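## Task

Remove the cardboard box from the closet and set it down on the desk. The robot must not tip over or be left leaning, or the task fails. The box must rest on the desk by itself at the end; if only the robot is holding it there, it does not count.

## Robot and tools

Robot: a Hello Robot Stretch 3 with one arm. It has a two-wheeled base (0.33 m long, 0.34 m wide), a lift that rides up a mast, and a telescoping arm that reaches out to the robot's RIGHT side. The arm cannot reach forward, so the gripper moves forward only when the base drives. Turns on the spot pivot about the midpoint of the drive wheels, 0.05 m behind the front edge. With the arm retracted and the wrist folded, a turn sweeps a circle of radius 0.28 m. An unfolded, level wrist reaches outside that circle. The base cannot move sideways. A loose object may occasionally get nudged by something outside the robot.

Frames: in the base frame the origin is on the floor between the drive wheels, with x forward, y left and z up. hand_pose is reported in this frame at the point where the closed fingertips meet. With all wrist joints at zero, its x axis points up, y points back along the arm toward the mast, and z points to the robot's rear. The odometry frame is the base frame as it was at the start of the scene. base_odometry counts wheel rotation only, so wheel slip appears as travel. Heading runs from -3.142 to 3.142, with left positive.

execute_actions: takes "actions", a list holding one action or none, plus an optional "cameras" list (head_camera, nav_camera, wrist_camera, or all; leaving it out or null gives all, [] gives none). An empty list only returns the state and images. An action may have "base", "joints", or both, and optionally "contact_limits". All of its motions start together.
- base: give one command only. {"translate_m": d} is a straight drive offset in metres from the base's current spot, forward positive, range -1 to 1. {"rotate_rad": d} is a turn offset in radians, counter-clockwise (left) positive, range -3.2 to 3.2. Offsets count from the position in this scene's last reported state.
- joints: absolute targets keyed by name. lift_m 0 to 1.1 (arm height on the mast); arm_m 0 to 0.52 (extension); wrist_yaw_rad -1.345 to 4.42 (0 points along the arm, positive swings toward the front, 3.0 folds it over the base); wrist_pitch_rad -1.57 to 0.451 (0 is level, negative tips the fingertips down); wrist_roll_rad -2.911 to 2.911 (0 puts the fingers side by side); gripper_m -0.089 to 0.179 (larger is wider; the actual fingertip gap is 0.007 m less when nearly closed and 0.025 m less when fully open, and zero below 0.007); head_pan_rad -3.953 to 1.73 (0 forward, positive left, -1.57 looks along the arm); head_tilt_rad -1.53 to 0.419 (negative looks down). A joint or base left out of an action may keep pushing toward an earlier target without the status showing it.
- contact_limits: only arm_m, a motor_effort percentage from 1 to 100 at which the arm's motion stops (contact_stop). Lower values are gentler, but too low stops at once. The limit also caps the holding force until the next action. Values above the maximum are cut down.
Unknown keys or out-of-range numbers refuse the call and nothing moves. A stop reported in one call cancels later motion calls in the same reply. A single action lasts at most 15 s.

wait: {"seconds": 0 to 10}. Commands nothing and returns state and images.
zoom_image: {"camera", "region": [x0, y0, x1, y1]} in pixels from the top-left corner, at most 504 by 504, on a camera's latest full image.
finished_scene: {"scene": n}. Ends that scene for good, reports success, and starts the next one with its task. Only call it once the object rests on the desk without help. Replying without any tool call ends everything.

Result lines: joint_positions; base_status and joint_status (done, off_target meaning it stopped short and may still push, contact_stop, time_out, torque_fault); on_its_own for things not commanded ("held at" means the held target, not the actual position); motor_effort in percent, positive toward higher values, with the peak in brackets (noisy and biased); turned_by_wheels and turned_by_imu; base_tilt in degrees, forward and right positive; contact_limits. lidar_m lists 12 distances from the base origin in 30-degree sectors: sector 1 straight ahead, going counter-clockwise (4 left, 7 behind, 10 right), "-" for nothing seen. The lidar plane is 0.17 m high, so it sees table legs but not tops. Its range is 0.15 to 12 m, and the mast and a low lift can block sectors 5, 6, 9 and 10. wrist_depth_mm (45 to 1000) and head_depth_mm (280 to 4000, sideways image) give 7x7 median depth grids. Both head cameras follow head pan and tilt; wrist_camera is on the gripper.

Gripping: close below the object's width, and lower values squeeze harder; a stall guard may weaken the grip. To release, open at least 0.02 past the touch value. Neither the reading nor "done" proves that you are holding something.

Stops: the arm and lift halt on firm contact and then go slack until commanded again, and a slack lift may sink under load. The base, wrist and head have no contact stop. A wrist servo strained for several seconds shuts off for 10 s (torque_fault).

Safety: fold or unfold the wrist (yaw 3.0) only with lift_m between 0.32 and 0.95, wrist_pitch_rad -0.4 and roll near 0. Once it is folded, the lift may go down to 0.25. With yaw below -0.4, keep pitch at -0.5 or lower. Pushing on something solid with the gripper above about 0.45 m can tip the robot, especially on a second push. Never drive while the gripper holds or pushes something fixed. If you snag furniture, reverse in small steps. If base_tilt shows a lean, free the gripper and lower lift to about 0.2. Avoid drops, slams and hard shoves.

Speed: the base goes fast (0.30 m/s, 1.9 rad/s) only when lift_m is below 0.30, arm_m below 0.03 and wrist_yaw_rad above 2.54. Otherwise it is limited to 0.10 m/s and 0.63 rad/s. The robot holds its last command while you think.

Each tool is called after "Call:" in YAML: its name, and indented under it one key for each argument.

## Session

Call:
execute_actions:
  actions: []

Scene clock: 0.00 s.
base_odometry: x=+0.000 y=+0.000 heading=+0.000 (m, m, rad; odometry frame)
turned_by_wheels: +0.000 (rad since the last result)
turned_by_imu: +0.000 (rad since the last result)
base_tilt: forward=+0.5 right=+1.0 (deg)
lidar_m: 2.57 2.04 1.81 1.30 1.24 1.26 1.64 1.60 1.62 2.64 2.52 2.59
head_depth_mm: 1882 2732 3222 3268 3239 3180 2534 / 1808 2762 3187 3201 3147 3159 2556 / 1748 2773 2950 2974 2938 2939 2549 / 1671 2782 2783 2781 2761 2801 2571 / 1674 2618 2656 2599 2645 2619 2544 / 1678 2464 2501 2449 2466 2495 2416 / 1897 2383 2361 2380 2301 2345 2269
base_status: not commanded
joint_positions: lift_m=+0.389 arm_m=+0.000 wrist_yaw_rad=+2.873 wrist_pitch_rad=-0.467 wrist_roll_rad=+0.014 gripper_m=+0.037 head_pan_rad=-0.010 head_tilt_rad=-0.020
joint_status: not commanded
motor_effort: left_wheel=-1 right_wheel=+1 lift_m=+30 arm_m=+0 wrist_yaw_rad=+1 wrist_pitch_rad=+5 wrist_roll_rad=+0 gripper_m=+1 head_pan_rad=+0 head_tilt_rad=+1 (%)
hand_pose: x=+0.0366 y=+0.0655 z=+0.3910 quat_wxyz=(+0.255, +0.708, +0.069, +0.655) (m; base frame)
wrist_depth_mm: - - - - - - - / - - - - - - - / 943 - - - 960 916 919 / 896 - 839 819 791 776 753 / 703 - 681 667 667 642 638 / 608 610 - 575 561 563 552 / 531 526 - 506 497 492 486
pictures: head_camera (sideways: a quarter turn clockwise sets it upright), nav_camera (sideways: a quarter turn counterclockwise sets it upright), wrist_camera
Images, in order (width x height): head_camera 896x504, nav_camera 672x504, wrist_camera 644x364.

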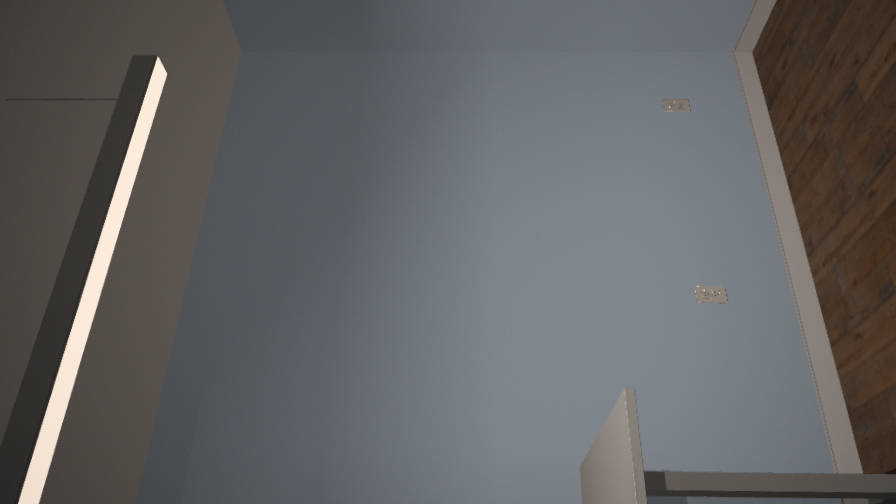

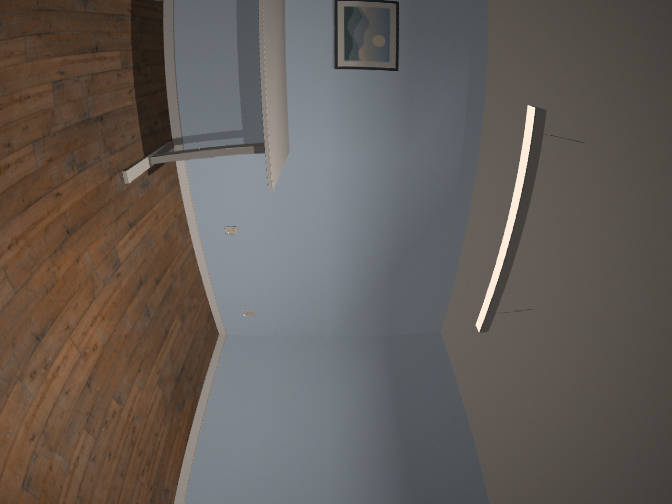

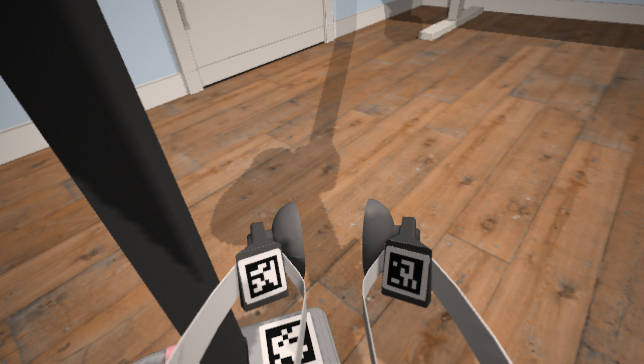

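Call:
execute_actions:
  actions:
    - {"joints": {"head_pan_rad": -2.5, "head_tilt_rad": -0.2, "lift_m": 0.28}}
  cameras: ["head_camera", "nav_camera"]

Scene clock: 2.03 s.
base_odometry: x=+0.000 y=+0.000 heading=+0.000 (m, m, rad; odometry frame)
turned_by_wheels: +0.000 (rad since the last result)
turned_by_imu: +0.001 (rad since the last result)
base_tilt: forward=+0.5 right=+1.0 (deg)
lidar_m: 2.57 2.04 1.81 1.30 1.24 1.27 1.64 1.60 1.62 2.65 2.52 2.57
head_depth_mm: 1446 1481 1538 1557 1602 1646 1703 / 1471 1497 1541 1574 1632 1665 1709 / 1488 1526 1562 1591 1640 1699 1733 / 1497 1554 1577 1629 1681 1709 1760 / 1499 1540 1571 1622 1665 1700 1750 / 1499 1538 1579 1638 1675 1725 1772 / 1526 1550 1609 1658 1693 1752 1790
base_status: not commanded
joint_positions: lift_m=+0.280 arm_m=+0.000 wrist_yaw_rad=+2.873 wrist_pitch_rad=-0.467 wrist_roll_rad=+0.014 gripper_m=+0.037 head_pan_rad=-2.493 head_tilt_rad=-0.198
joint_status: all done
motor_effort: left_wheel=-1(1) right_wheel=+1(1) lift_m=+24(23) arm_m=+0(0) wrist_yaw_rad=-1(1) wrist_pitch_rad=+5(5) wrist_roll_rad=+0(0) gripper_m=+0(0) head_pan_rad=-3(30) head_tilt_rad=-2(17) (%)
hand_pose: x=+0.0366 y=+0.0655 z=+0.2820 quat_wxyz=(+0.255, +0.708, +0.069, +0.655) (m; base frame)
wrist_depth_mm: - - - - - - - / - - - - - 980 941 / 834 855 823 793 774 759 728 / 689 - 651 639 630 611 594 / 572 - 558 534 537 512 506 / 487 480 - 455 438 438 437 / - - - - 394 390 384
pictures: head_camera (sideways: a quarter turn clockwise sets it upright), nav_camera (sideways: a quarter turn counterclockwise sets it upright)
Images, in order (width x height): head_camera 896x504, nav_camera 672x504.

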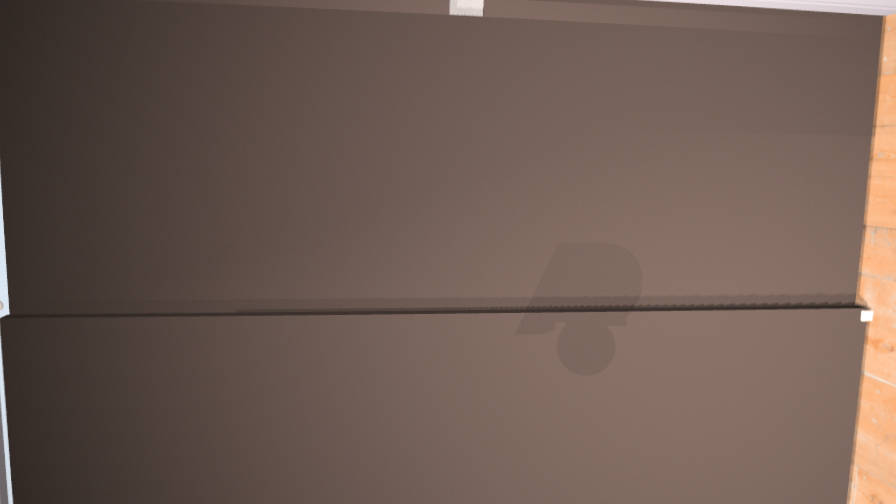

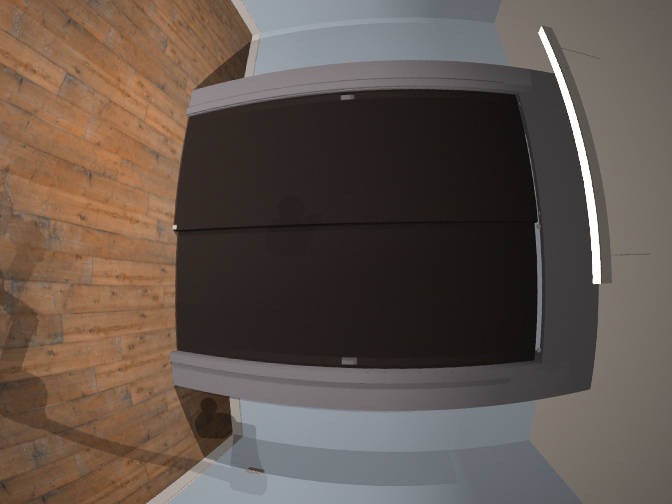

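Call:
execute_actions:
  actions:
    - {"base": {"rotate_rad": -1.827}, "joints": {"head_pan_rad": -0.75, "head_tilt_rad": -0.2, "lift_m": 0.293, "gripper_m": 0.0, "wrist_pitch_rad": -0.4}}
  cameras: []

Call:
execute_actions:
  actions:
    - {"base": {"translate_m": 0.9}}
  cameras: ["head_camera", "nav_camera"]

Scene clock: 7.40 s.
base_odometry: x=+0.000 y=+0.000 heading=-1.827 (m, m, rad; odometry frame)
turned_by_wheels: -1.827 (rad since the last result)
turned_by_imu: -1.808 (rad since the last result)
base_tilt: forward=+0.4 right=+1.0 (deg)
lidar_m: 1.80 2.52 2.52 2.86 2.45 2.13 1.43 1.23 1.23 1.41 1.60 1.63
head_depth_mm: 1455 1454 1470 1516 1556 1592 1654 / 1467 1513 1541 1587 1614 1666 1729 / 1494 1522 1550 1593 1638 1681 1738 / 1482 1521 1559 1611 1643 1693 1726 / 1490 1527 1560 1606 1657 1701 1752 / 1457 1505 1540 1575 1620 1670 1714 / 1459 1507 1546 1584 1638 1676 1708
base_status: done
joint_positions: lift_m=+0.293 arm_m=+0.000 wrist_yaw_rad=+2.873 wrist_pitch_rad=-0.422 wrist_roll_rad=+0.014 gripper_m=+0.000 head_pan_rad=-0.757 head_tilt_rad=-0.198
joint_status: all done
motor_effort: left_wheel=+1(8) right_wheel=-2(8) lift_m=+35(37) arm_m=-1(1) wrist_yaw_rad=+0(1) wrist_pitch_rad=+9(9) wrist_roll_rad=+0(0) gripper_m=-1(78) head_pan_rad=+3(29) head_tilt_rad=+0(1) (%)
hand_pose: x=+0.0382 y=+0.0713 z=+0.3046 quat_wxyz=(+0.240, +0.709, +0.053, +0.661) (m; base frame)
wrist_depth_mm: - - - - - - - / - - - - - - - / 964 969 937 886 875 829 824 / 755 - 729 708 700 674 645 / 623 - 597 - 566 556 545 / 525 508 519 - 483 479 462 / 456 - - 430 422 417 412
pictures: none
No camera images: the call's "cameras" was empty. Leave "cameras" out to get every camera's image.

Scene clock: 12.10 s.
base_odometry: x=-0.228 y=-0.871 heading=-1.827 (m, m, rad; odometry frame)
turned_by_wheels: +0.000 (rad since the last result)
turned_by_imu: +0.002 (rad since the last result)
base_tilt: forward=+0.5 right=+1.0 (deg)
lidar_m: 1.04 1.91 1.90 2.18 3.08 2.65 2.16 1.85 1.85 1.15 0.93 0.93
head_depth_mm: 816 838 860 885 913 935 969 / 819 845 865 887 912 941 969 / 826 846 870 891 914 939 974 / 831 853 877 896 924 954 974 / 835 857 878 904 928 952 989 / 841 863 887 908 931 967 993 / 843 865 890 912 942 970 998
base_status: done
joint_positions: lift_m=+0.293 arm_m=+0.000 wrist_yaw_rad=+2.873 wrist_pitch_rad=-0.421 wrist_roll_rad=+0.014 gripper_m=+0.000 head_pan_rad=-0.757 head_tilt_rad=-0.198
joint_status: not commanded
motor_effort: left_wheel=+0(8) right_wheel=-2(5) lift_m=+35(36) arm_m=-1(1) wrist_yaw_rad=+0(1) wrist_pitch_rad=+8(9) wrist_roll_rad=+0(0) gripper_m=-1(2) head_pan_rad=+3(1) head_tilt_rad=-2(1) (%)
hand_pose: x=+0.0382 y=+0.0714 z=+0.3048 quat_wxyz=(+0.240, +0.709, +0.052, +0.661) (m; base frame)
wrist_depth_mm: - - - - - - - / - - - - - - - / 964 976 921 924 867 841 840 / 763 - 720 709 692 673 647 / 619 - 605 - 572 563 546 / 520 509 520 - 486 475 473 / 456 - - 424 422 419 415
pictures: head_camera (sideways: a quarter turn clockwise sets it upright), nav_camera (sideways: a quarter turn counterclockwise sets it upright)
Images, in order (width x height): head_camera 896x504, nav_camera 672x504.

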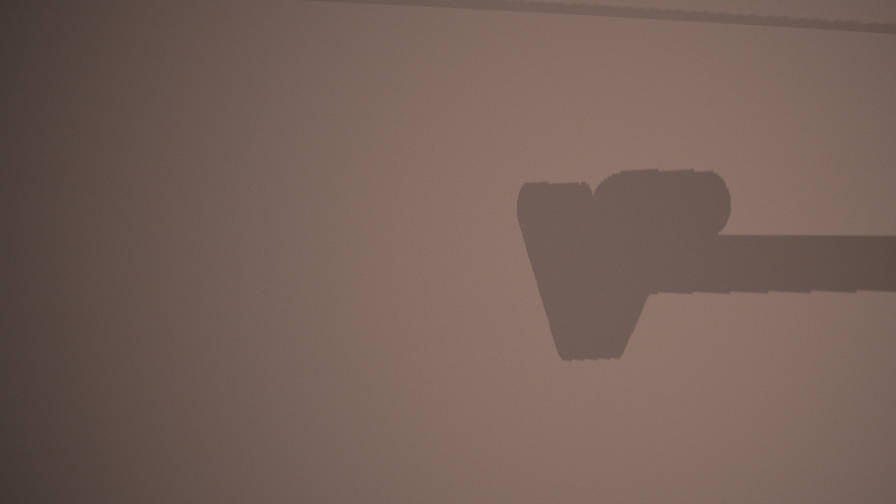

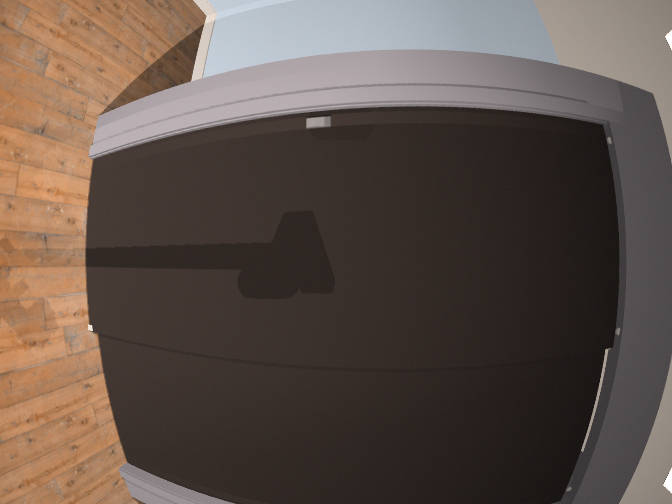

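Call:
execute_actions:
  actions:
    - {"base": {"translate_m": 0.655}, "joints": {"lift_m": 0.95, "wrist_yaw_rad": 0.0, "head_pan_rad": -0.8, "head_tilt_rad": -0.6}}
  cameras: ["head_camera"]

Scene clock: 20.20 s.
base_odometry: x=-0.394 y=-1.504 heading=-1.827 (m, m, rad; odometry frame)
turned_by_wheels: +0.000 (rad since the last result)
turned_by_imu: +0.003 (rad since the last result)
base_tilt: forward=+0.5 right=+1.0 (deg)
lidar_m: 0.50 1.46 1.46 1.66 2.79 3.54 2.71 2.30 1.06 0.54 0.46 0.43
head_depth_mm: 357 390 429 475 534 607 709 / 358 391 429 476 536 610 710 / 359 391 431 477 535 612 712 / 360 392 432 492 537 614 716 / 356 387 420 460 518 580 671 / 333 365 401 448 509 591 691 / 338 374 416 462 519 593 694
base_status: done
joint_positions: lift_m=+0.950 arm_m=+0.000 wrist_yaw_rad=+0.002 wrist_pitch_rad=-0.420 wrist_roll_rad=+0.014 gripper_m=+0.000 head_pan_rad=-0.793 head_tilt_rad=-0.593
joint_status: all done
motor_effort: left_wheel=+1(8) right_wheel=-2(4) lift_m=+35(36) arm_m=-1(1) wrist_yaw_rad=-2(6) wrist_pitch_rad=+9(9) wrist_roll_rad=+0(0) gripper_m=-2(2) head_pan_rad=-2(5) head_tilt_rad=-3(29) (%)
hand_pose: x=-0.0211 y=-0.3687 z=+0.9619 quat_wxyz=(+0.687, +0.147, -0.696, -0.148) (m; base frame)
wrist_depth_mm: 223 258 311 395 621 936 - / 232 270 330 425 699 - - / 245 286 355 463 791 - - / 257 303 381 510 925 - - / 270 324 411 - - - - / 283 345 428 680 - - - / 299 372 524 719 - - -
pictures: head_camera (sideways: a quarter turn clockwise sets it upright)
Images, in order (width x height): head_camera 896x504.

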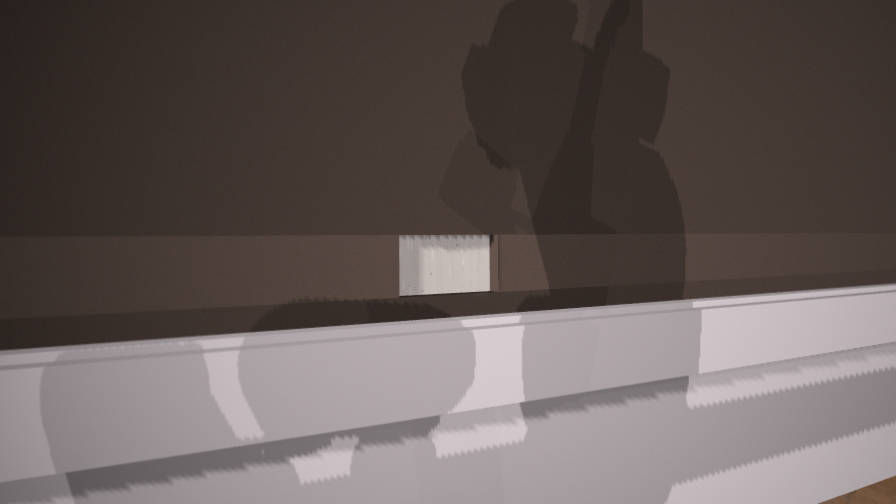

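Call:
execute_actions:
  actions:
    - {"base": {"rotate_rad": 0.805}, "joints": {"wrist_pitch_rad": 0.0, "wrist_roll_rad": 1.57, "head_pan_rad": -1.6, "head_tilt_rad": -0.6}}
  cameras: ["head_camera", "wrist_camera"]

Scene clock: 22.67 s.
base_odometry: x=-0.394 y=-1.504 heading=-1.022 (m, m, rad; odometry frame)
turned_by_wheels: +0.805 (rad since the last result)
turned_by_imu: +0.801 (rad since the last result)
base_tilt: forward=+0.5 right=+1.0 (deg)
lidar_m: 1.45 1.51 2.05 3.54 3.25 2.39 2.29 0.65 0.48 0.43 0.44 1.51
head_depth_mm: 361 394 433 479 537 - - / 362 395 433 481 539 593 - / 363 396 436 474 533 - - / 364 397 438 497 544 589 759 / 360 387 419 464 515 588 673 / 338 369 406 456 516 599 702 / 346 383 421 468 527 601 703
base_status: done
joint_positions: lift_m=+0.950 arm_m=+0.000 wrist_yaw_rad=+0.001 wrist_pitch_rad=-0.024 wrist_roll_rad=+1.565 gripper_m=+0.000 head_pan_rad=-1.593 head_tilt_rad=-0.593
joint_status: all done
motor_effort: left_wheel=-3(6) right_wheel=+3(7) lift_m=+35(35) arm_m=-1(1) wrist_yaw_rad=-1(2) wrist_pitch_rad=+10(10) wrist_roll_rad=+2(5) gripper_m=-2(2) head_pan_rad=-2(28) head_tilt_rad=-2(4) (%)
hand_pose: x=-0.0210 y=-0.4002 z=+1.0579 quat_wxyz=(+0.003, +0.001, -1.000, -0.013) (m; base frame)
wrist_depth_mm: 200 201 200 200 199 200 199 / 206 207 205 207 206 206 206 / 213 212 213 212 213 212 213 / 220 219 220 221 220 217 218 / 227 227 226 - 227 226 228 / 237 235 235 240 236 235 236 / 225 223 222 219 214 213 211
pictures: head_camera (sideways: a quarter turn clockwise sets it upright), wrist_camera
Images, in order (width x height): head_camera 896x504, wrist_camera 644x364.

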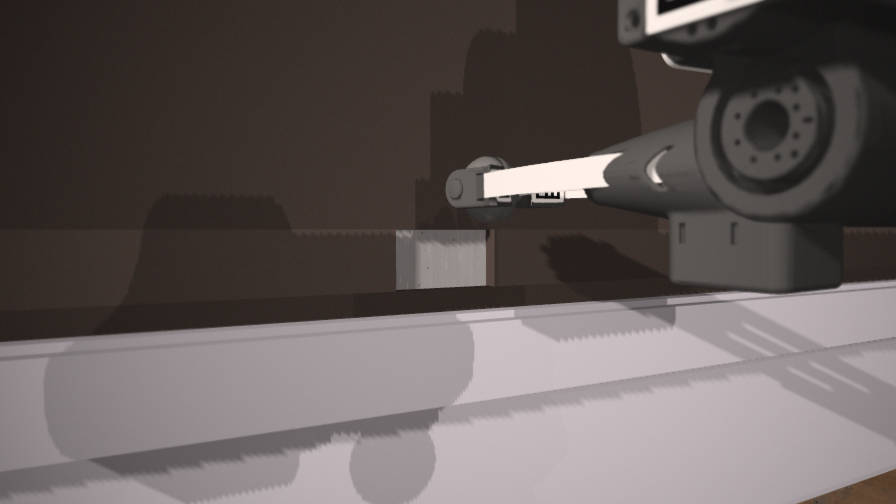

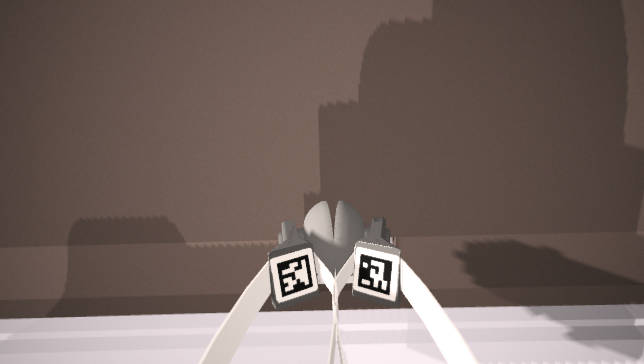

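Call:
execute_actions:
  actions:
    - {"base": {"translate_m": 0.046}}
  cameras: ["head_camera", "wrist_camera"]

Scene clock: 25.43 s.
base_odometry: x=-0.370 y=-1.544 heading=-1.022 (m, m, rad; odometry frame)
turned_by_wheels: +0.000 (rad since the last result)
turned_by_imu: +0.001 (rad since the last result)
base_tilt: forward=+0.4 right=+1.0 (deg)
lidar_m: 1.41 1.46 1.99 3.18 3.32 2.44 2.34 0.65 0.48 0.43 0.46 1.47
head_depth_mm: 360 393 433 480 536 - - / 362 394 434 481 538 593 - / 363 395 435 481 533 - - / 349 381 418 463 521 551 714 / 337 367 408 456 515 587 697 / 349 382 420 468 525 598 700 / 351 382 421 467 525 612 1295
base_status: done
joint_positions: lift_m=+0.950 arm_m=+0.000 wrist_yaw_rad=+0.001 wrist_pitch_rad=-0.024 wrist_roll_rad=+1.566 gripper_m=+0.000 head_pan_rad=-1.593 head_tilt_rad=-0.593
joint_status: not commanded
motor_effort: left_wheel=-3(4) right_wheel=+3(7) lift_m=+35(35) arm_m=-1(1) wrist_yaw_rad=-1(2) wrist_pitch_rad=+10(10) wrist_roll_rad=+2(2) gripper_m=-3(2) head_pan_rad=-3(3) head_tilt_rad=-4(2) (%)
hand_pose: x=-0.0210 y=-0.4002 z=+1.0579 quat_wxyz=(+0.003, +0.001, -1.000, -0.013) (m; base frame)
wrist_depth_mm: 201 199 198 199 201 199 198 / 206 205 206 205 207 205 205 / 214 212 213 212 212 212 211 / 220 218 219 227 220 218 218 / 228 227 225 - 225 225 224 / 206 206 204 204 204 202 202 / 209 209 210 210 207 209 208
pictures: head_camera (sideways: a quarter turn clockwise sets it upright), wrist_camera
Images, in order (width x height): head_camera 896x504, wrist_camera 644x364.

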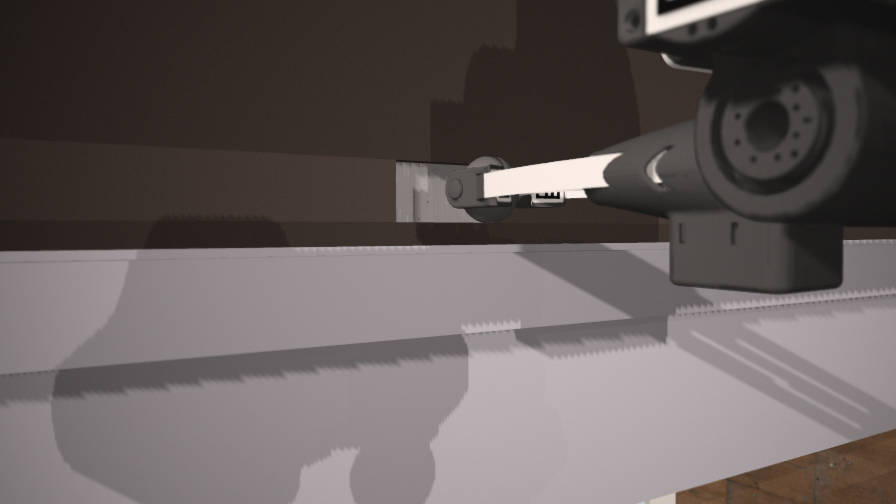

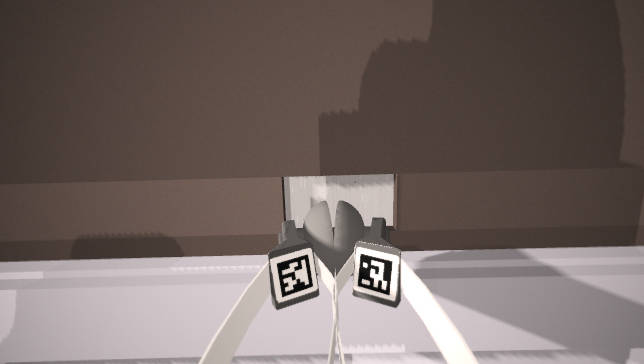

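Call:
execute_actions:
  actions:
    - {"joints": {"arm_m": 0.08}, "contact_limits": {"arm_m": 12}}
  cameras: ["head_camera", "wrist_camera"]

Scene clock: 27.33 s.
base_odometry: x=-0.370 y=-1.544 heading=-1.022 (m, m, rad; odometry frame)
turned_by_wheels: +0.000 (rad since the last result)
turned_by_imu: -0.001 (rad since the last result)
base_tilt: forward=+0.5 right=+1.0 (deg)
lidar_m: 1.41 1.46 1.98 3.16 3.33 2.43 2.34 0.66 0.48 0.43 0.46 1.47
head_depth_mm: 362 395 435 478 - - - / 363 396 436 483 524 - - / 364 397 437 484 - - - / 356 383 420 465 513 600 688 / 337 368 409 456 515 589 697 / 346 382 420 468 525 599 700 / 351 383 422 469 526 615 1289
base_status: not commanded
joint_positions: lift_m=+0.950 arm_m=+0.054 wrist_yaw_rad=+0.003 wrist_pitch_rad=-0.025 wrist_roll_rad=+1.566 gripper_m=+0.000 head_pan_rad=-1.593 head_tilt_rad=-0.594
joint_status: arm_m contact_stop (moved +0.054 of +0.080)
on_its_own: arm_m is slack since a contact_stop, until your next command for it (your +0.080 is given up)
motor_effort: left_wheel=-2(4) right_wheel=+2(5) lift_m=+35(35) arm_m=+0(11) wrist_yaw_rad=-3(4) wrist_pitch_rad=+10(11) wrist_roll_rad=+2(2) gripper_m=-2(2) head_pan_rad=-3(2) head_tilt_rad=-3(4) (%)
contact_limits: arm_m 12 (drawing in: default 32, maximum 52; extending or still: default 43, maximum 71)
hand_pose: x=-0.0205 y=-0.4543 z=+1.0578 quat_wxyz=(+0.003, +0.002, -1.000, -0.013) (m; base frame)
wrist_depth_mm: 151 151 151 152 151 151 151 / 156 156 156 157 155 156 156 / 161 160 161 161 160 161 162 / 167 167 166 166 167 167 166 / 172 172 172 - 175 172 172 / 177 178 177 171 176 176 175 / 157 156 154 151 150 150 150
pictures: head_camera (sideways: a quarter turn clockwise sets it upright), wrist_camera
Images, in order (width x height): head_camera 896x504, wrist_camera 644x364.

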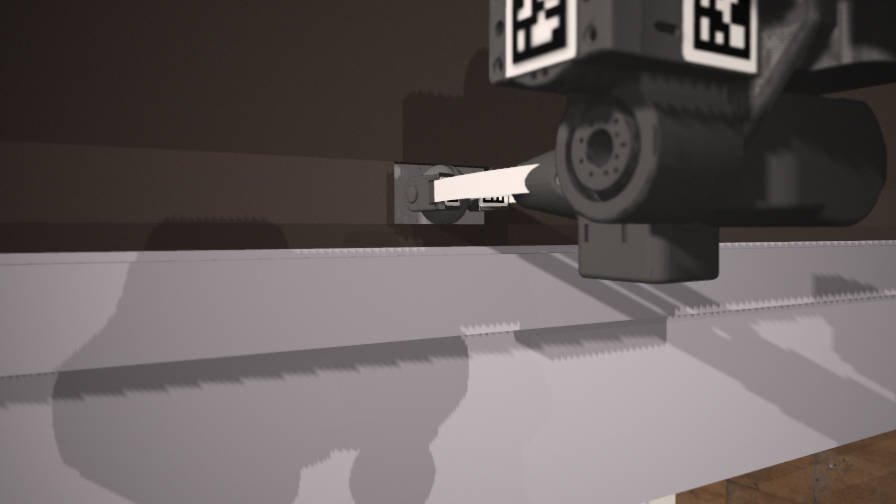

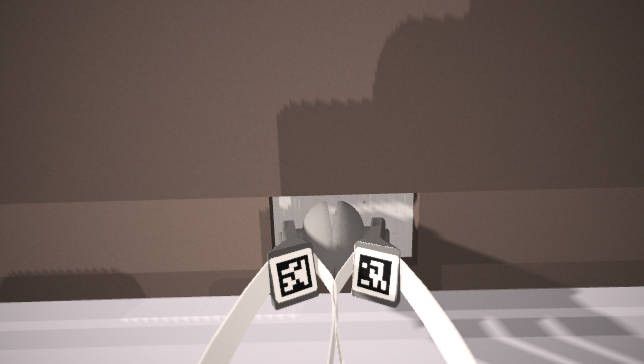

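The fingertip is in the pocket. I'll drive backward to slide the door open.

Call:
execute_actions:
  actions:
    - {"base": {"translate_m": -0.3}, "joints": {"arm_m": 0.055, "head_pan_rad": -1.3, "head_tilt_rad": -0.5}, "contact_limits": {"arm_m": 20}}
  cameras: ["head_camera", "nav_camera"]

Scene clock: 31.63 s.
base_odometry: x=-0.526 y=-1.288 heading=-1.022 (m, m, rad; odometry frame)
turned_by_wheels: +0.000 (rad since the last result)
turned_by_imu: +0.001 (rad since the last result)
base_tilt: forward=+0.5 right=+1.0 (deg)
lidar_m: 1.70 1.76 2.40 3.12 2.90 2.12 2.04 0.66 0.48 0.46 0.53 0.62
head_depth_mm: 638 388 412 441 492 - - / 983 1061 1024 1217 970 1194 1035 / 1009 1092 1033 1253 1018 1160 1386 / 1022 1113 1036 1246 1061 1209 1381 / 861 928 927 1039 1056 1129 1275 / 721 751 772 625 655 691 742 / 461 479 497 529 571 644 752
base_status: done
joint_positions: lift_m=+0.950 arm_m=+0.055 wrist_yaw_rad=+0.054 wrist_pitch_rad=-0.024 wrist_roll_rad=+1.566 gripper_m=+0.000 head_pan_rad=-1.307 head_tilt_rad=-0.508
joint_status: all done
on_its_own: wrist_yaw_rad is held at +0.051, not at your +0.000, by its stall guard, which is not easing now
motor_effort: left_wheel=-1(8) right_wheel=+2(28) lift_m=+35(35) arm_m=+4(8) wrist_yaw_rad=-3(68) wrist_pitch_rad=+10(10) wrist_roll_rad=+2(2) gripper_m=-2(2) head_pan_rad=+2(17) head_tilt_rad=+4(13) (%)
contact_limits: arm_m 20 (drawing in: default 32, maximum 52; extending or still: default 43, maximum 71)
hand_pose: x=-0.0077 y=-0.4549 z=+1.0579 quat_wxyz=(+0.003, +0.027, -1.000, -0.012) (m; base frame)
wrist_depth_mm: 148 148 148 148 148 147 147 / 154 153 154 153 154 152 153 / 160 158 160 160 159 159 159 / 166 165 165 166 166 166 166 / 174 173 173 - 176 173 173 / 180 181 181 599 182 180 181 / 695 682 618 643 643 624 646
pictures: head_camera (sideways: a quarter turn clockwise sets it upright), nav_camera (sideways: a quarter turn counterclockwise sets it upright)
Images, in order (width x height): head_camera 896x504, nav_camera 672x504.

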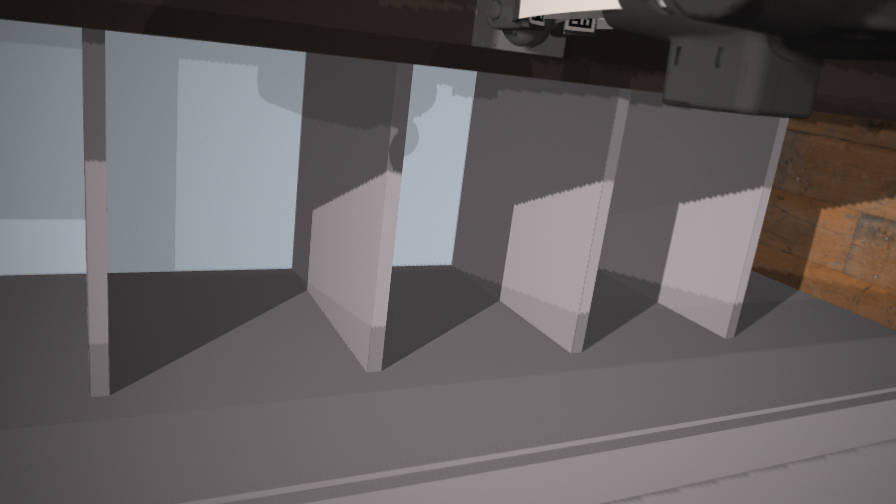

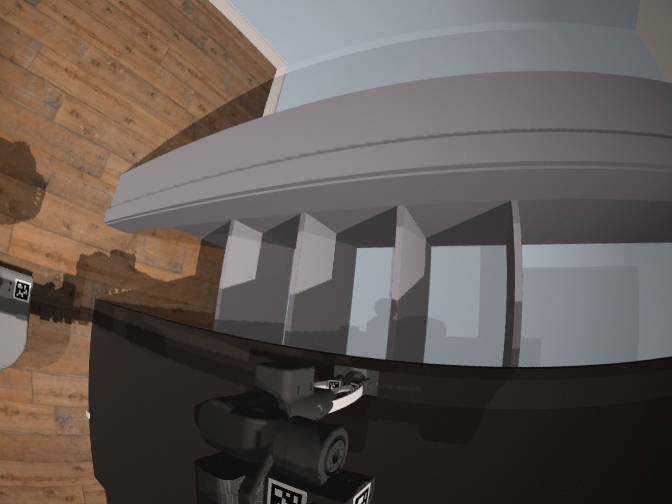

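Call:
execute_actions:
  actions:
    - {"base": {"translate_m": -0.33}, "joints": {"arm_m": 0.055, "head_pan_rad": -1.3, "head_tilt_rad": -0.5}, "contact_limits": {"arm_m": 20}}
  cameras: ["head_camera", "nav_camera"]

Scene clock: 36.13 s.
base_odometry: x=-0.699 y=-1.006 heading=-1.022 (m, m, rad; odometry frame)
turned_by_wheels: +0.000 (rad since the last result)
turned_by_imu: +0.001 (rad since the last result)
base_tilt: forward=+0.5 right=+1.0 (deg)
lidar_m: 2.03 2.11 2.86 3.10 2.44 1.78 1.71 0.67 0.49 0.47 1.05 0.78
head_depth_mm: 358 384 413 444 - - - / 972 1056 879 479 515 583 629 / 1013 1097 1038 1255 1023 1157 1382 / 1038 1130 1038 1277 1062 1202 1392 / 1076 1162 1047 1327 1108 1239 1391 / 1100 1201 1049 1342 1327 1291 1405 / 1109 1174 1130 1220 1262 1285 1356
base_status: done
joint_positions: lift_m=+0.950 arm_m=+0.055 wrist_yaw_rad=+0.126 wrist_pitch_rad=-0.024 wrist_roll_rad=+1.566 gripper_m=+0.000 head_pan_rad=-1.307 head_tilt_rad=-0.508
joint_status: all done
on_its_own: wrist_yaw_rad is held at +0.098, not at your +0.000, by its stall guard, which is still easing
motor_effort: left_wheel=+2(6) right_wheel=-7(25) lift_m=+35(35) arm_m=+4(4) wrist_yaw_rad=-27(62) wrist_pitch_rad=+10(10) wrist_roll_rad=+2(2) gripper_m=-2(3) head_pan_rad=+3(1) head_tilt_rad=+4(3) (%)
contact_limits: arm_m 20 (drawing in: default 32, maximum 52; extending or still: default 43, maximum 71)
hand_pose: x=+0.0108 y=-0.4532 z=+1.0579 quat_wxyz=(+0.004, +0.063, -0.998, -0.012) (m; base frame)
wrist_depth_mm: 147 147 146 147 147 147 147 / 154 154 154 154 154 154 155 / 162 163 162 162 162 163 162 / 171 171 170 171 172 172 171 / 181 182 181 - 183 182 181 / 191 191 193 667 192 194 193 / - - 954 960 - 727 770
pictures: head_camera (sideways: a quarter turn clockwise sets it upright), nav_camera (sideways: a quarter turn counterclockwise sets it upright)
Images, in order (width x height): head_camera 896x504, nav_camera 672x504.

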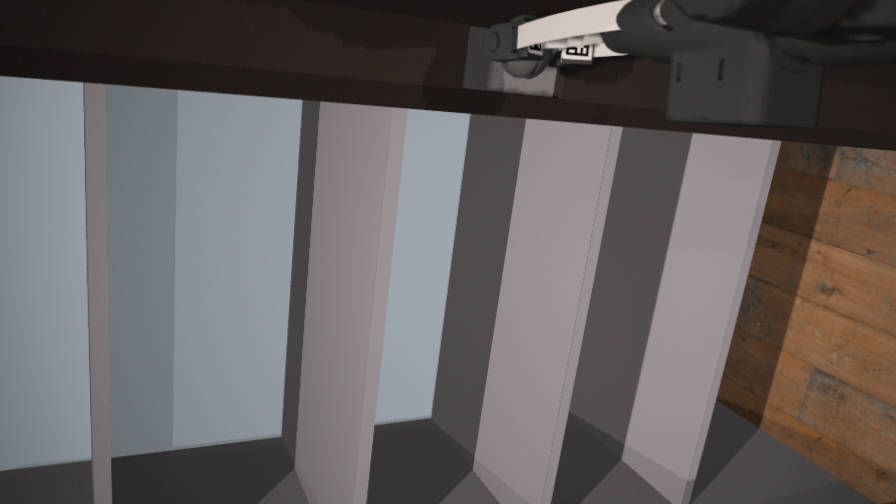

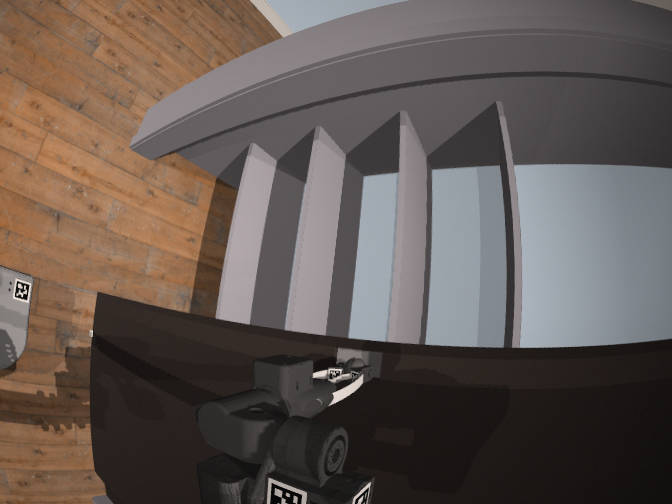

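Call:
execute_actions:
  actions:
    - {"base": {"translate_m": -0.79}, "joints": {"arm_m": 0.0, "wrist_yaw_rad": 0.15, "head_pan_rad": -1.6, "head_tilt_rad": -0.6}}
  cameras: ["head_camera", "wrist_camera"]

Scene clock: 47.20 s.
base_odometry: x=-1.111 y=-0.332 heading=-1.022 (m, m, rad; odometry frame)
turned_by_wheels: +0.000 (rad since the last result)
turned_by_imu: +0.002 (rad since the last result)
base_tilt: forward=+0.5 right=+1.0 (deg)
lidar_m: 2.82 2.92 3.70 3.17 1.34 0.97 0.93 0.96 0.47 0.45 0.49 0.67
head_depth_mm: 348 383 427 479 538 - - / 360 390 424 467 521 572 - / 416 454 499 558 603 - - / 418 457 502 549 637 - - / 419 457 496 540 604 659 773 / 384 420 455 507 569 651 762 / 379 415 456 508 569 654 760
base_status: done
joint_positions: lift_m=+0.950 arm_m=+0.000 wrist_yaw_rad=+0.148 wrist_pitch_rad=-0.024 wrist_roll_rad=+1.566 gripper_m=+0.000 head_pan_rad=-1.593 head_tilt_rad=-0.593
joint_status: all done
motor_effort: left_wheel=-1(5) right_wheel=+2(2) lift_m=+35(35) arm_m=-5(5) wrist_yaw_rad=+2(4) wrist_pitch_rad=+9(10) wrist_roll_rad=+2(2) gripper_m=-2(3) head_pan_rad=-2(17) head_tilt_rad=-4(14) (%)
hand_pose: x=+0.0164 y=-0.3980 z=+1.0579 quat_wxyz=(+0.004, +0.074, -0.997, -0.012) (m; base frame)
wrist_depth_mm: 174 173 174 174 174 175 175 / 183 183 183 183 197 196 196 / 268 269 268 276 270 270 267 / 285 285 285 285 284 285 288 / 297 295 300 - 296 294 294 / 271 270 266 273 268 269 267 / 287 287 287 287 289 285 288
pictures: head_camera (sideways: a quarter turn clockwise sets it upright), wrist_camera
Images, in order (width x height): head_camera 896x504, wrist_camera 644x364.

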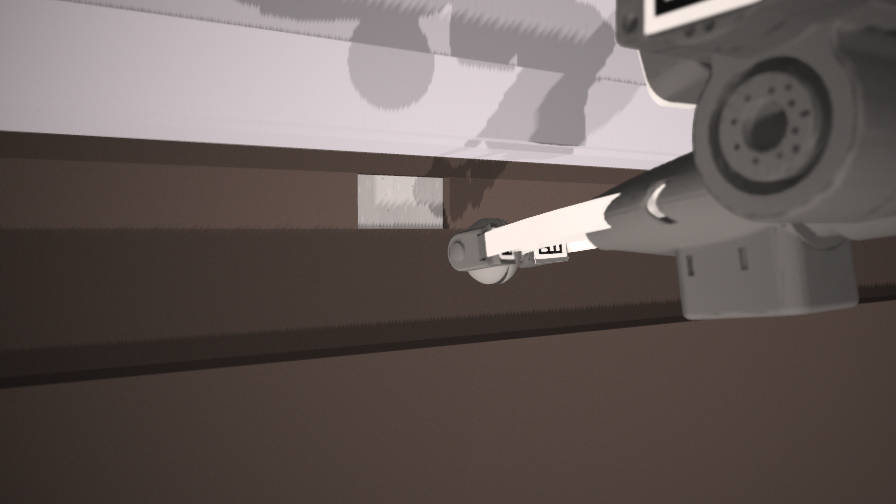

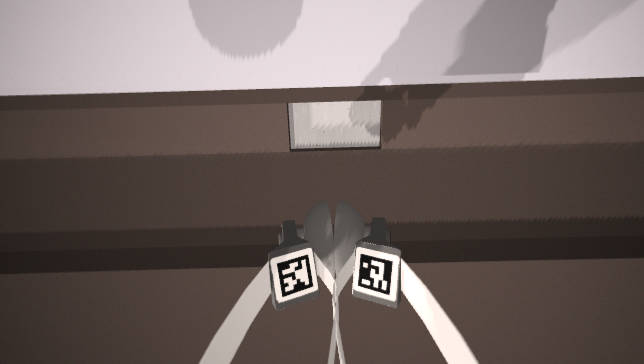

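Call:
execute_actions:
  actions:
    - {"joints": {"arm_m": 0.15, "wrist_yaw_rad": 0.01}, "contact_limits": {"arm_m": 12}}
  cameras: ["head_camera", "wrist_camera"]

Scene clock: 49.87 s.
base_odometry: x=-1.111 y=-0.332 heading=-1.022 (m, m, rad; odometry frame)
turned_by_wheels: +0.000 (rad since the last result)
turned_by_imu: +0.000 (rad since the last result)
base_tilt: forward=+0.5 right=+1.0 (deg)
lidar_m: 1.69 2.91 3.69 3.11 1.34 0.97 0.93 0.96 0.48 0.45 0.49 0.67
head_depth_mm: 349 384 428 - - - 718 / 358 390 425 460 - 637 713 / 420 457 502 534 - 746 788 / 420 458 503 557 646 719 836 / 420 459 497 547 606 679 778 / 387 421 456 506 570 652 761 / 380 414 457 507 572 653 765
base_status: not commanded
joint_positions: lift_m=+0.950 arm_m=+0.116 wrist_yaw_rad=+0.013 wrist_pitch_rad=-0.025 wrist_roll_rad=+1.566 gripper_m=+0.000 head_pan_rad=-1.593 head_tilt_rad=-0.594
joint_status: arm_m contact_stop (moved +0.116 of +0.150); the others done
on_its_own: arm_m is slack since a contact_stop, until your next command for it (your +0.150 is given up)
motor_effort: left_wheel=-2(4) right_wheel=+1(4) lift_m=+34(35) arm_m=+0(11) wrist_yaw_rad=-3(4) wrist_pitch_rad=+10(11) wrist_roll_rad=+2(2) gripper_m=-2(3) head_pan_rad=-3(3) head_tilt_rad=-3(3) (%)
contact_limits: arm_m 12 (drawing in: default 32, maximum 52; extending or still: default 43, maximum 71)
hand_pose: x=-0.0181 y=-0.5168 z=+1.0577 quat_wxyz=(+0.003, +0.006, -1.000, -0.013) (m; base frame)
wrist_depth_mm: - 79 78 79 79 79 79 / 81 81 81 81 81 81 81 / 84 84 84 84 84 84 84 / 87 87 87 87 87 87 87 / 172 173 173 - 175 172 172 / 178 179 179 181 178 178 178 / 186 185 186 185 185 185 186
pictures: head_camera (sideways: a quarter turn clockwise sets it upright), wrist_camera
Images, in order (width x height): head_camera 896x504, wrist_camera 644x364.

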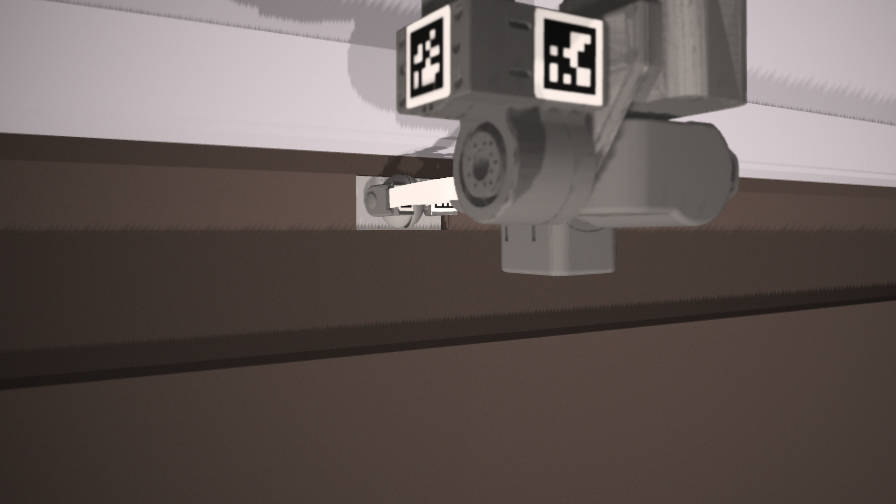

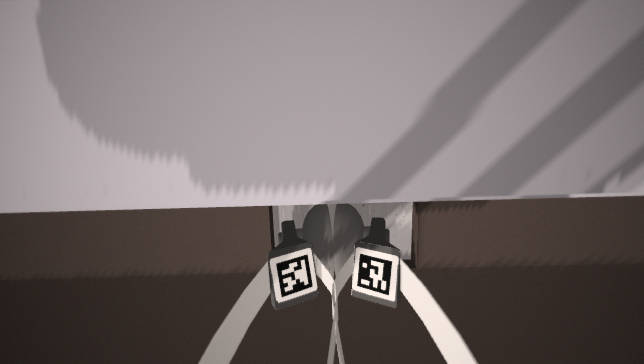

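Call:
execute_actions:
  actions:
    - {"base": {"translate_m": 0.3}, "joints": {"arm_m": 0.115, "wrist_yaw_rad": 0.03, "head_pan_rad": -1.85, "head_tilt_rad": -0.5}, "contact_limits": {"arm_m": 20}}
  cameras: ["head_camera", "nav_camera"]

Scene clock: 54.07 s.
base_odometry: x=-0.955 y=-0.588 heading=-1.023 (m, m, rad; odometry frame)
turned_by_wheels: -0.001 (rad since the last result)
turned_by_imu: -0.212 (rad since the last result)
base_tilt: forward=+0.5 right=+1.0 (deg)
lidar_m: 1.24 2.57 3.02 3.15 2.22 1.35 1.20 1.19 0.53 0.45 0.45 0.53
head_depth_mm: 425 463 515 571 647 - - / 448 476 508 544 - - 753 / 681 555 595 633 - - 855 / 733 811 858 934 - - 795 / 426 454 487 486 - - 663 / 369 394 424 457 484 547 605 / 355 379 406 436 472 514 566
base_status: done
joint_positions: lift_m=+0.950 arm_m=+0.115 wrist_yaw_rad=-0.185 wrist_pitch_rad=-0.023 wrist_roll_rad=+1.569 gripper_m=+0.000 head_pan_rad=-1.843 head_tilt_rad=-0.507
joint_status: wrist_yaw_rad off_target (ended at -0.185, target +0.030); the others done
on_its_own: wrist_yaw_rad is held at -0.118, not at your +0.030, by its stall guard, which is still easing; right_wheel is at rest, and its effort (+27) is outside its rest range (-18 to +18)
motor_effort: left_wheel=-13(13) right_wheel=+27(31) lift_m=+34(35) arm_m=+3(5) wrist_yaw_rad=+64(73) wrist_pitch_rad=+9(10) wrist_roll_rad=+1(2) gripper_m=-4(2) head_pan_rad=-3(14) head_tilt_rad=+3(14) (%)
contact_limits: arm_m 20 (drawing in: default 32, maximum 52; extending or still: default 43, maximum 71)
hand_pose: x=-0.0684 y=-0.5110 z=+1.0582 quat_wxyz=(+0.000, -0.092, -0.996, -0.012) (m; base frame)
wrist_depth_mm: 206 207 210 213 214 217 220 / 437 445 448 459 462 467 474 / 615 535 624 599 664 567 584 / 191 190 189 192 189 186 186 / 185 184 182 - 182 180 179 / 178 178 177 131 163 156 150 / 130 130 129 128 128 128 127
pictures: head_camera (sideways: a quarter turn clockwise sets it upright), nav_camera (sideways: a quarter turn counterclockwise sets it upright)
Images, in order (width x height): head_camera 896x504, nav_camera 672x504.

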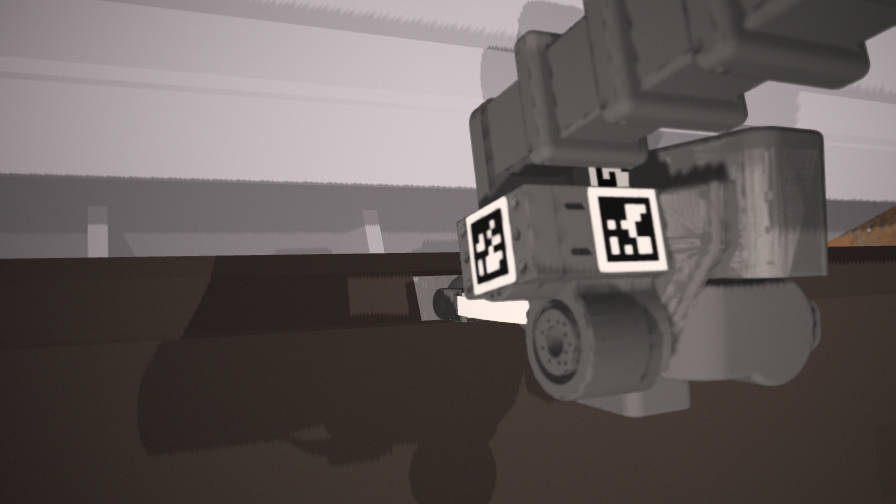

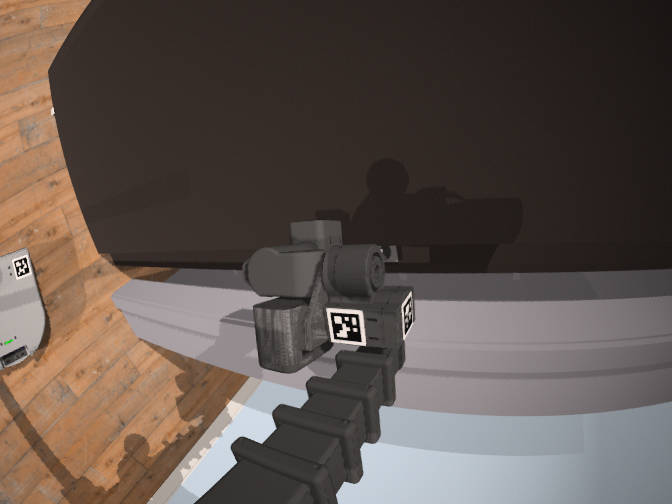

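Call:
execute_actions:
  actions:
    - {"base": {"translate_m": -0.03}, "joints": {"arm_m": 0.09, "wrist_yaw_rad": -0.19}}
  cameras: ["head_camera", "wrist_camera"]

Scene clock: 56.60 s.
base_odometry: x=-0.970 y=-0.563 heading=-1.023 (m, m, rad; odometry frame)
turned_by_wheels: +0.000 (rad since the last result)
turned_by_imu: +0.001 (rad since the last result)
base_tilt: forward=+0.4 right=+1.0 (deg)
lidar_m: 1.27 2.59 3.05 3.17 2.17 1.32 1.16 1.17 0.52 0.46 0.46 0.54
head_depth_mm: 442 485 533 589 636 - - / 420 451 492 534 - - 821 / 472 504 541 578 - - - / 740 819 866 957 - - 1358 / 434 465 500 548 - - - / 407 406 435 467 499 558 608 / 360 384 411 443 479 521 575
base_status: done
joint_positions: lift_m=+0.950 arm_m=+0.090 wrist_yaw_rad=-0.192 wrist_pitch_rad=-0.023 wrist_roll_rad=+1.569 gripper_m=+0.000 head_pan_rad=-1.843 head_tilt_rad=-0.507
joint_status: all done
motor_effort: left_wheel=+0(6) right_wheel=-1(6) lift_m=+34(34) arm_m=-4(5) wrist_yaw_rad=+1(5) wrist_pitch_rad=+9(9) wrist_roll_rad=+1(1) gripper_m=-3(2) head_pan_rad=-3(3) head_tilt_rad=+3(3) (%)
hand_pose: x=-0.0701 y=-0.4862 z=+1.0582 quat_wxyz=(+0.000, -0.096, -0.995, -0.012) (m; base frame)
wrist_depth_mm: 175 176 178 179 182 184 187 / 225 228 230 234 237 240 245 / 564 531 582 566 592 568 616 / 895 853 707 797 876 570 654 / 214 213 212 - 211 210 210 / 207 205 205 202 204 203 203 / 171 165 161 156 156 156 155
pictures: head_camera (sideways: a quarter turn clockwise sets it upright), wrist_camera
Images, in order (width x height): head_camera 896x504, wrist_camera 644x364.

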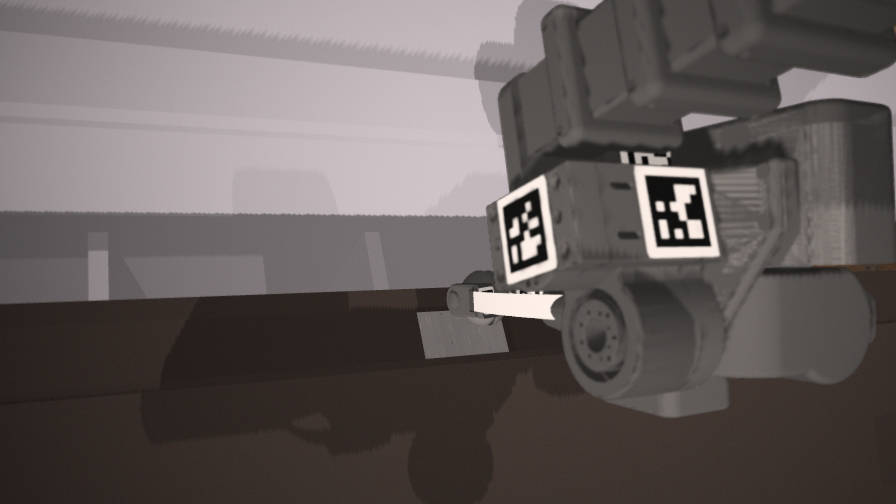

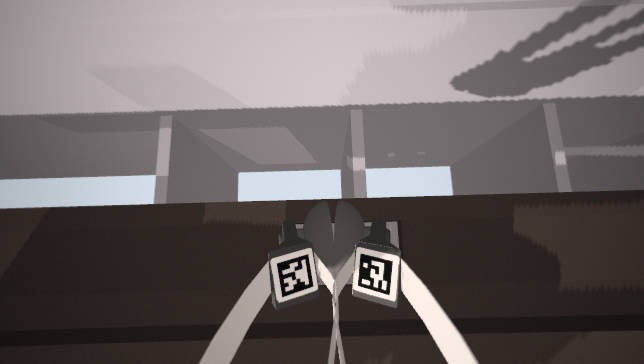

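Call:
execute_actions:
  actions:
    - {"base": {"rotate_rad": 0.228}, "joints": {"arm_m": 0.082, "wrist_yaw_rad": 0.03, "head_pan_rad": -1.6, "head_tilt_rad": -0.6}}
  cameras: ["head_camera"]

Scene clock: 60.50 s.
base_odometry: x=-0.970 y=-0.563 heading=-0.795 (m, m, rad; odometry frame)
turned_by_wheels: +0.228 (rad since the last result)
turned_by_imu: +0.138 (rad since the last result)
base_tilt: forward=+0.5 right=+1.0 (deg)
lidar_m: 1.28 2.64 3.38 3.55 1.80 1.23 1.15 1.17 0.52 0.46 0.46 0.60
head_depth_mm: 412 450 510 927 - - 839 / 409 447 491 544 - - 881 / 407 444 490 543 - - 831 / 395 429 465 491 - 641 755 / 361 394 432 479 537 611 709 / 359 391 429 475 532 607 704 / 356 388 425 471 527 601 693
base_status: done
joint_positions: lift_m=+0.950 arm_m=+0.082 wrist_yaw_rad=+0.028 wrist_pitch_rad=-0.022 wrist_roll_rad=+1.569 gripper_m=+0.000 head_pan_rad=-1.607 head_tilt_rad=-0.593
joint_status: all done
motor_effort: left_wheel=-3(24) right_wheel=+3(40) lift_m=+35(34) arm_m=-2(7) wrist_yaw_rad=+1(99) wrist_pitch_rad=+9(10) wrist_roll_rad=+1(1) gripper_m=-1(3) head_pan_rad=+2(15) head_tilt_rad=-4(14) (%)
hand_pose: x=-0.0143 y=-0.4826 z=+1.0586 quat_wxyz=(+0.002, +0.014, -1.000, -0.011) (m; base frame)
wrist_depth_mm: 174 174 174 184 173 172 174 / 178 178 178 187 179 176 176 / 183 183 182 182 182 181 181 / 187 187 188 185 185 185 186 / 193 193 191 - 191 190 190 / 182 180 177 157 168 167 164 / 151 151 151 150 150 150 150
pictures: head_camera (sideways: a quarter turn clockwise sets it upright)
Images, in order (width x height): head_camera 896x504.

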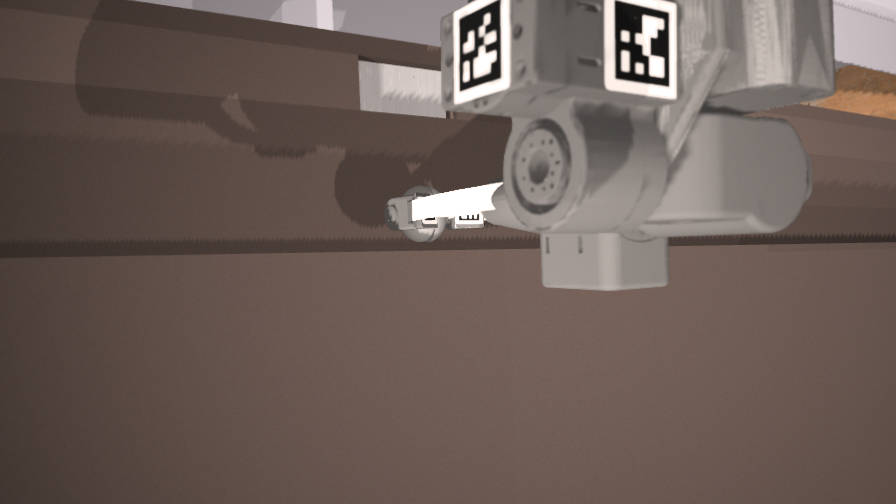

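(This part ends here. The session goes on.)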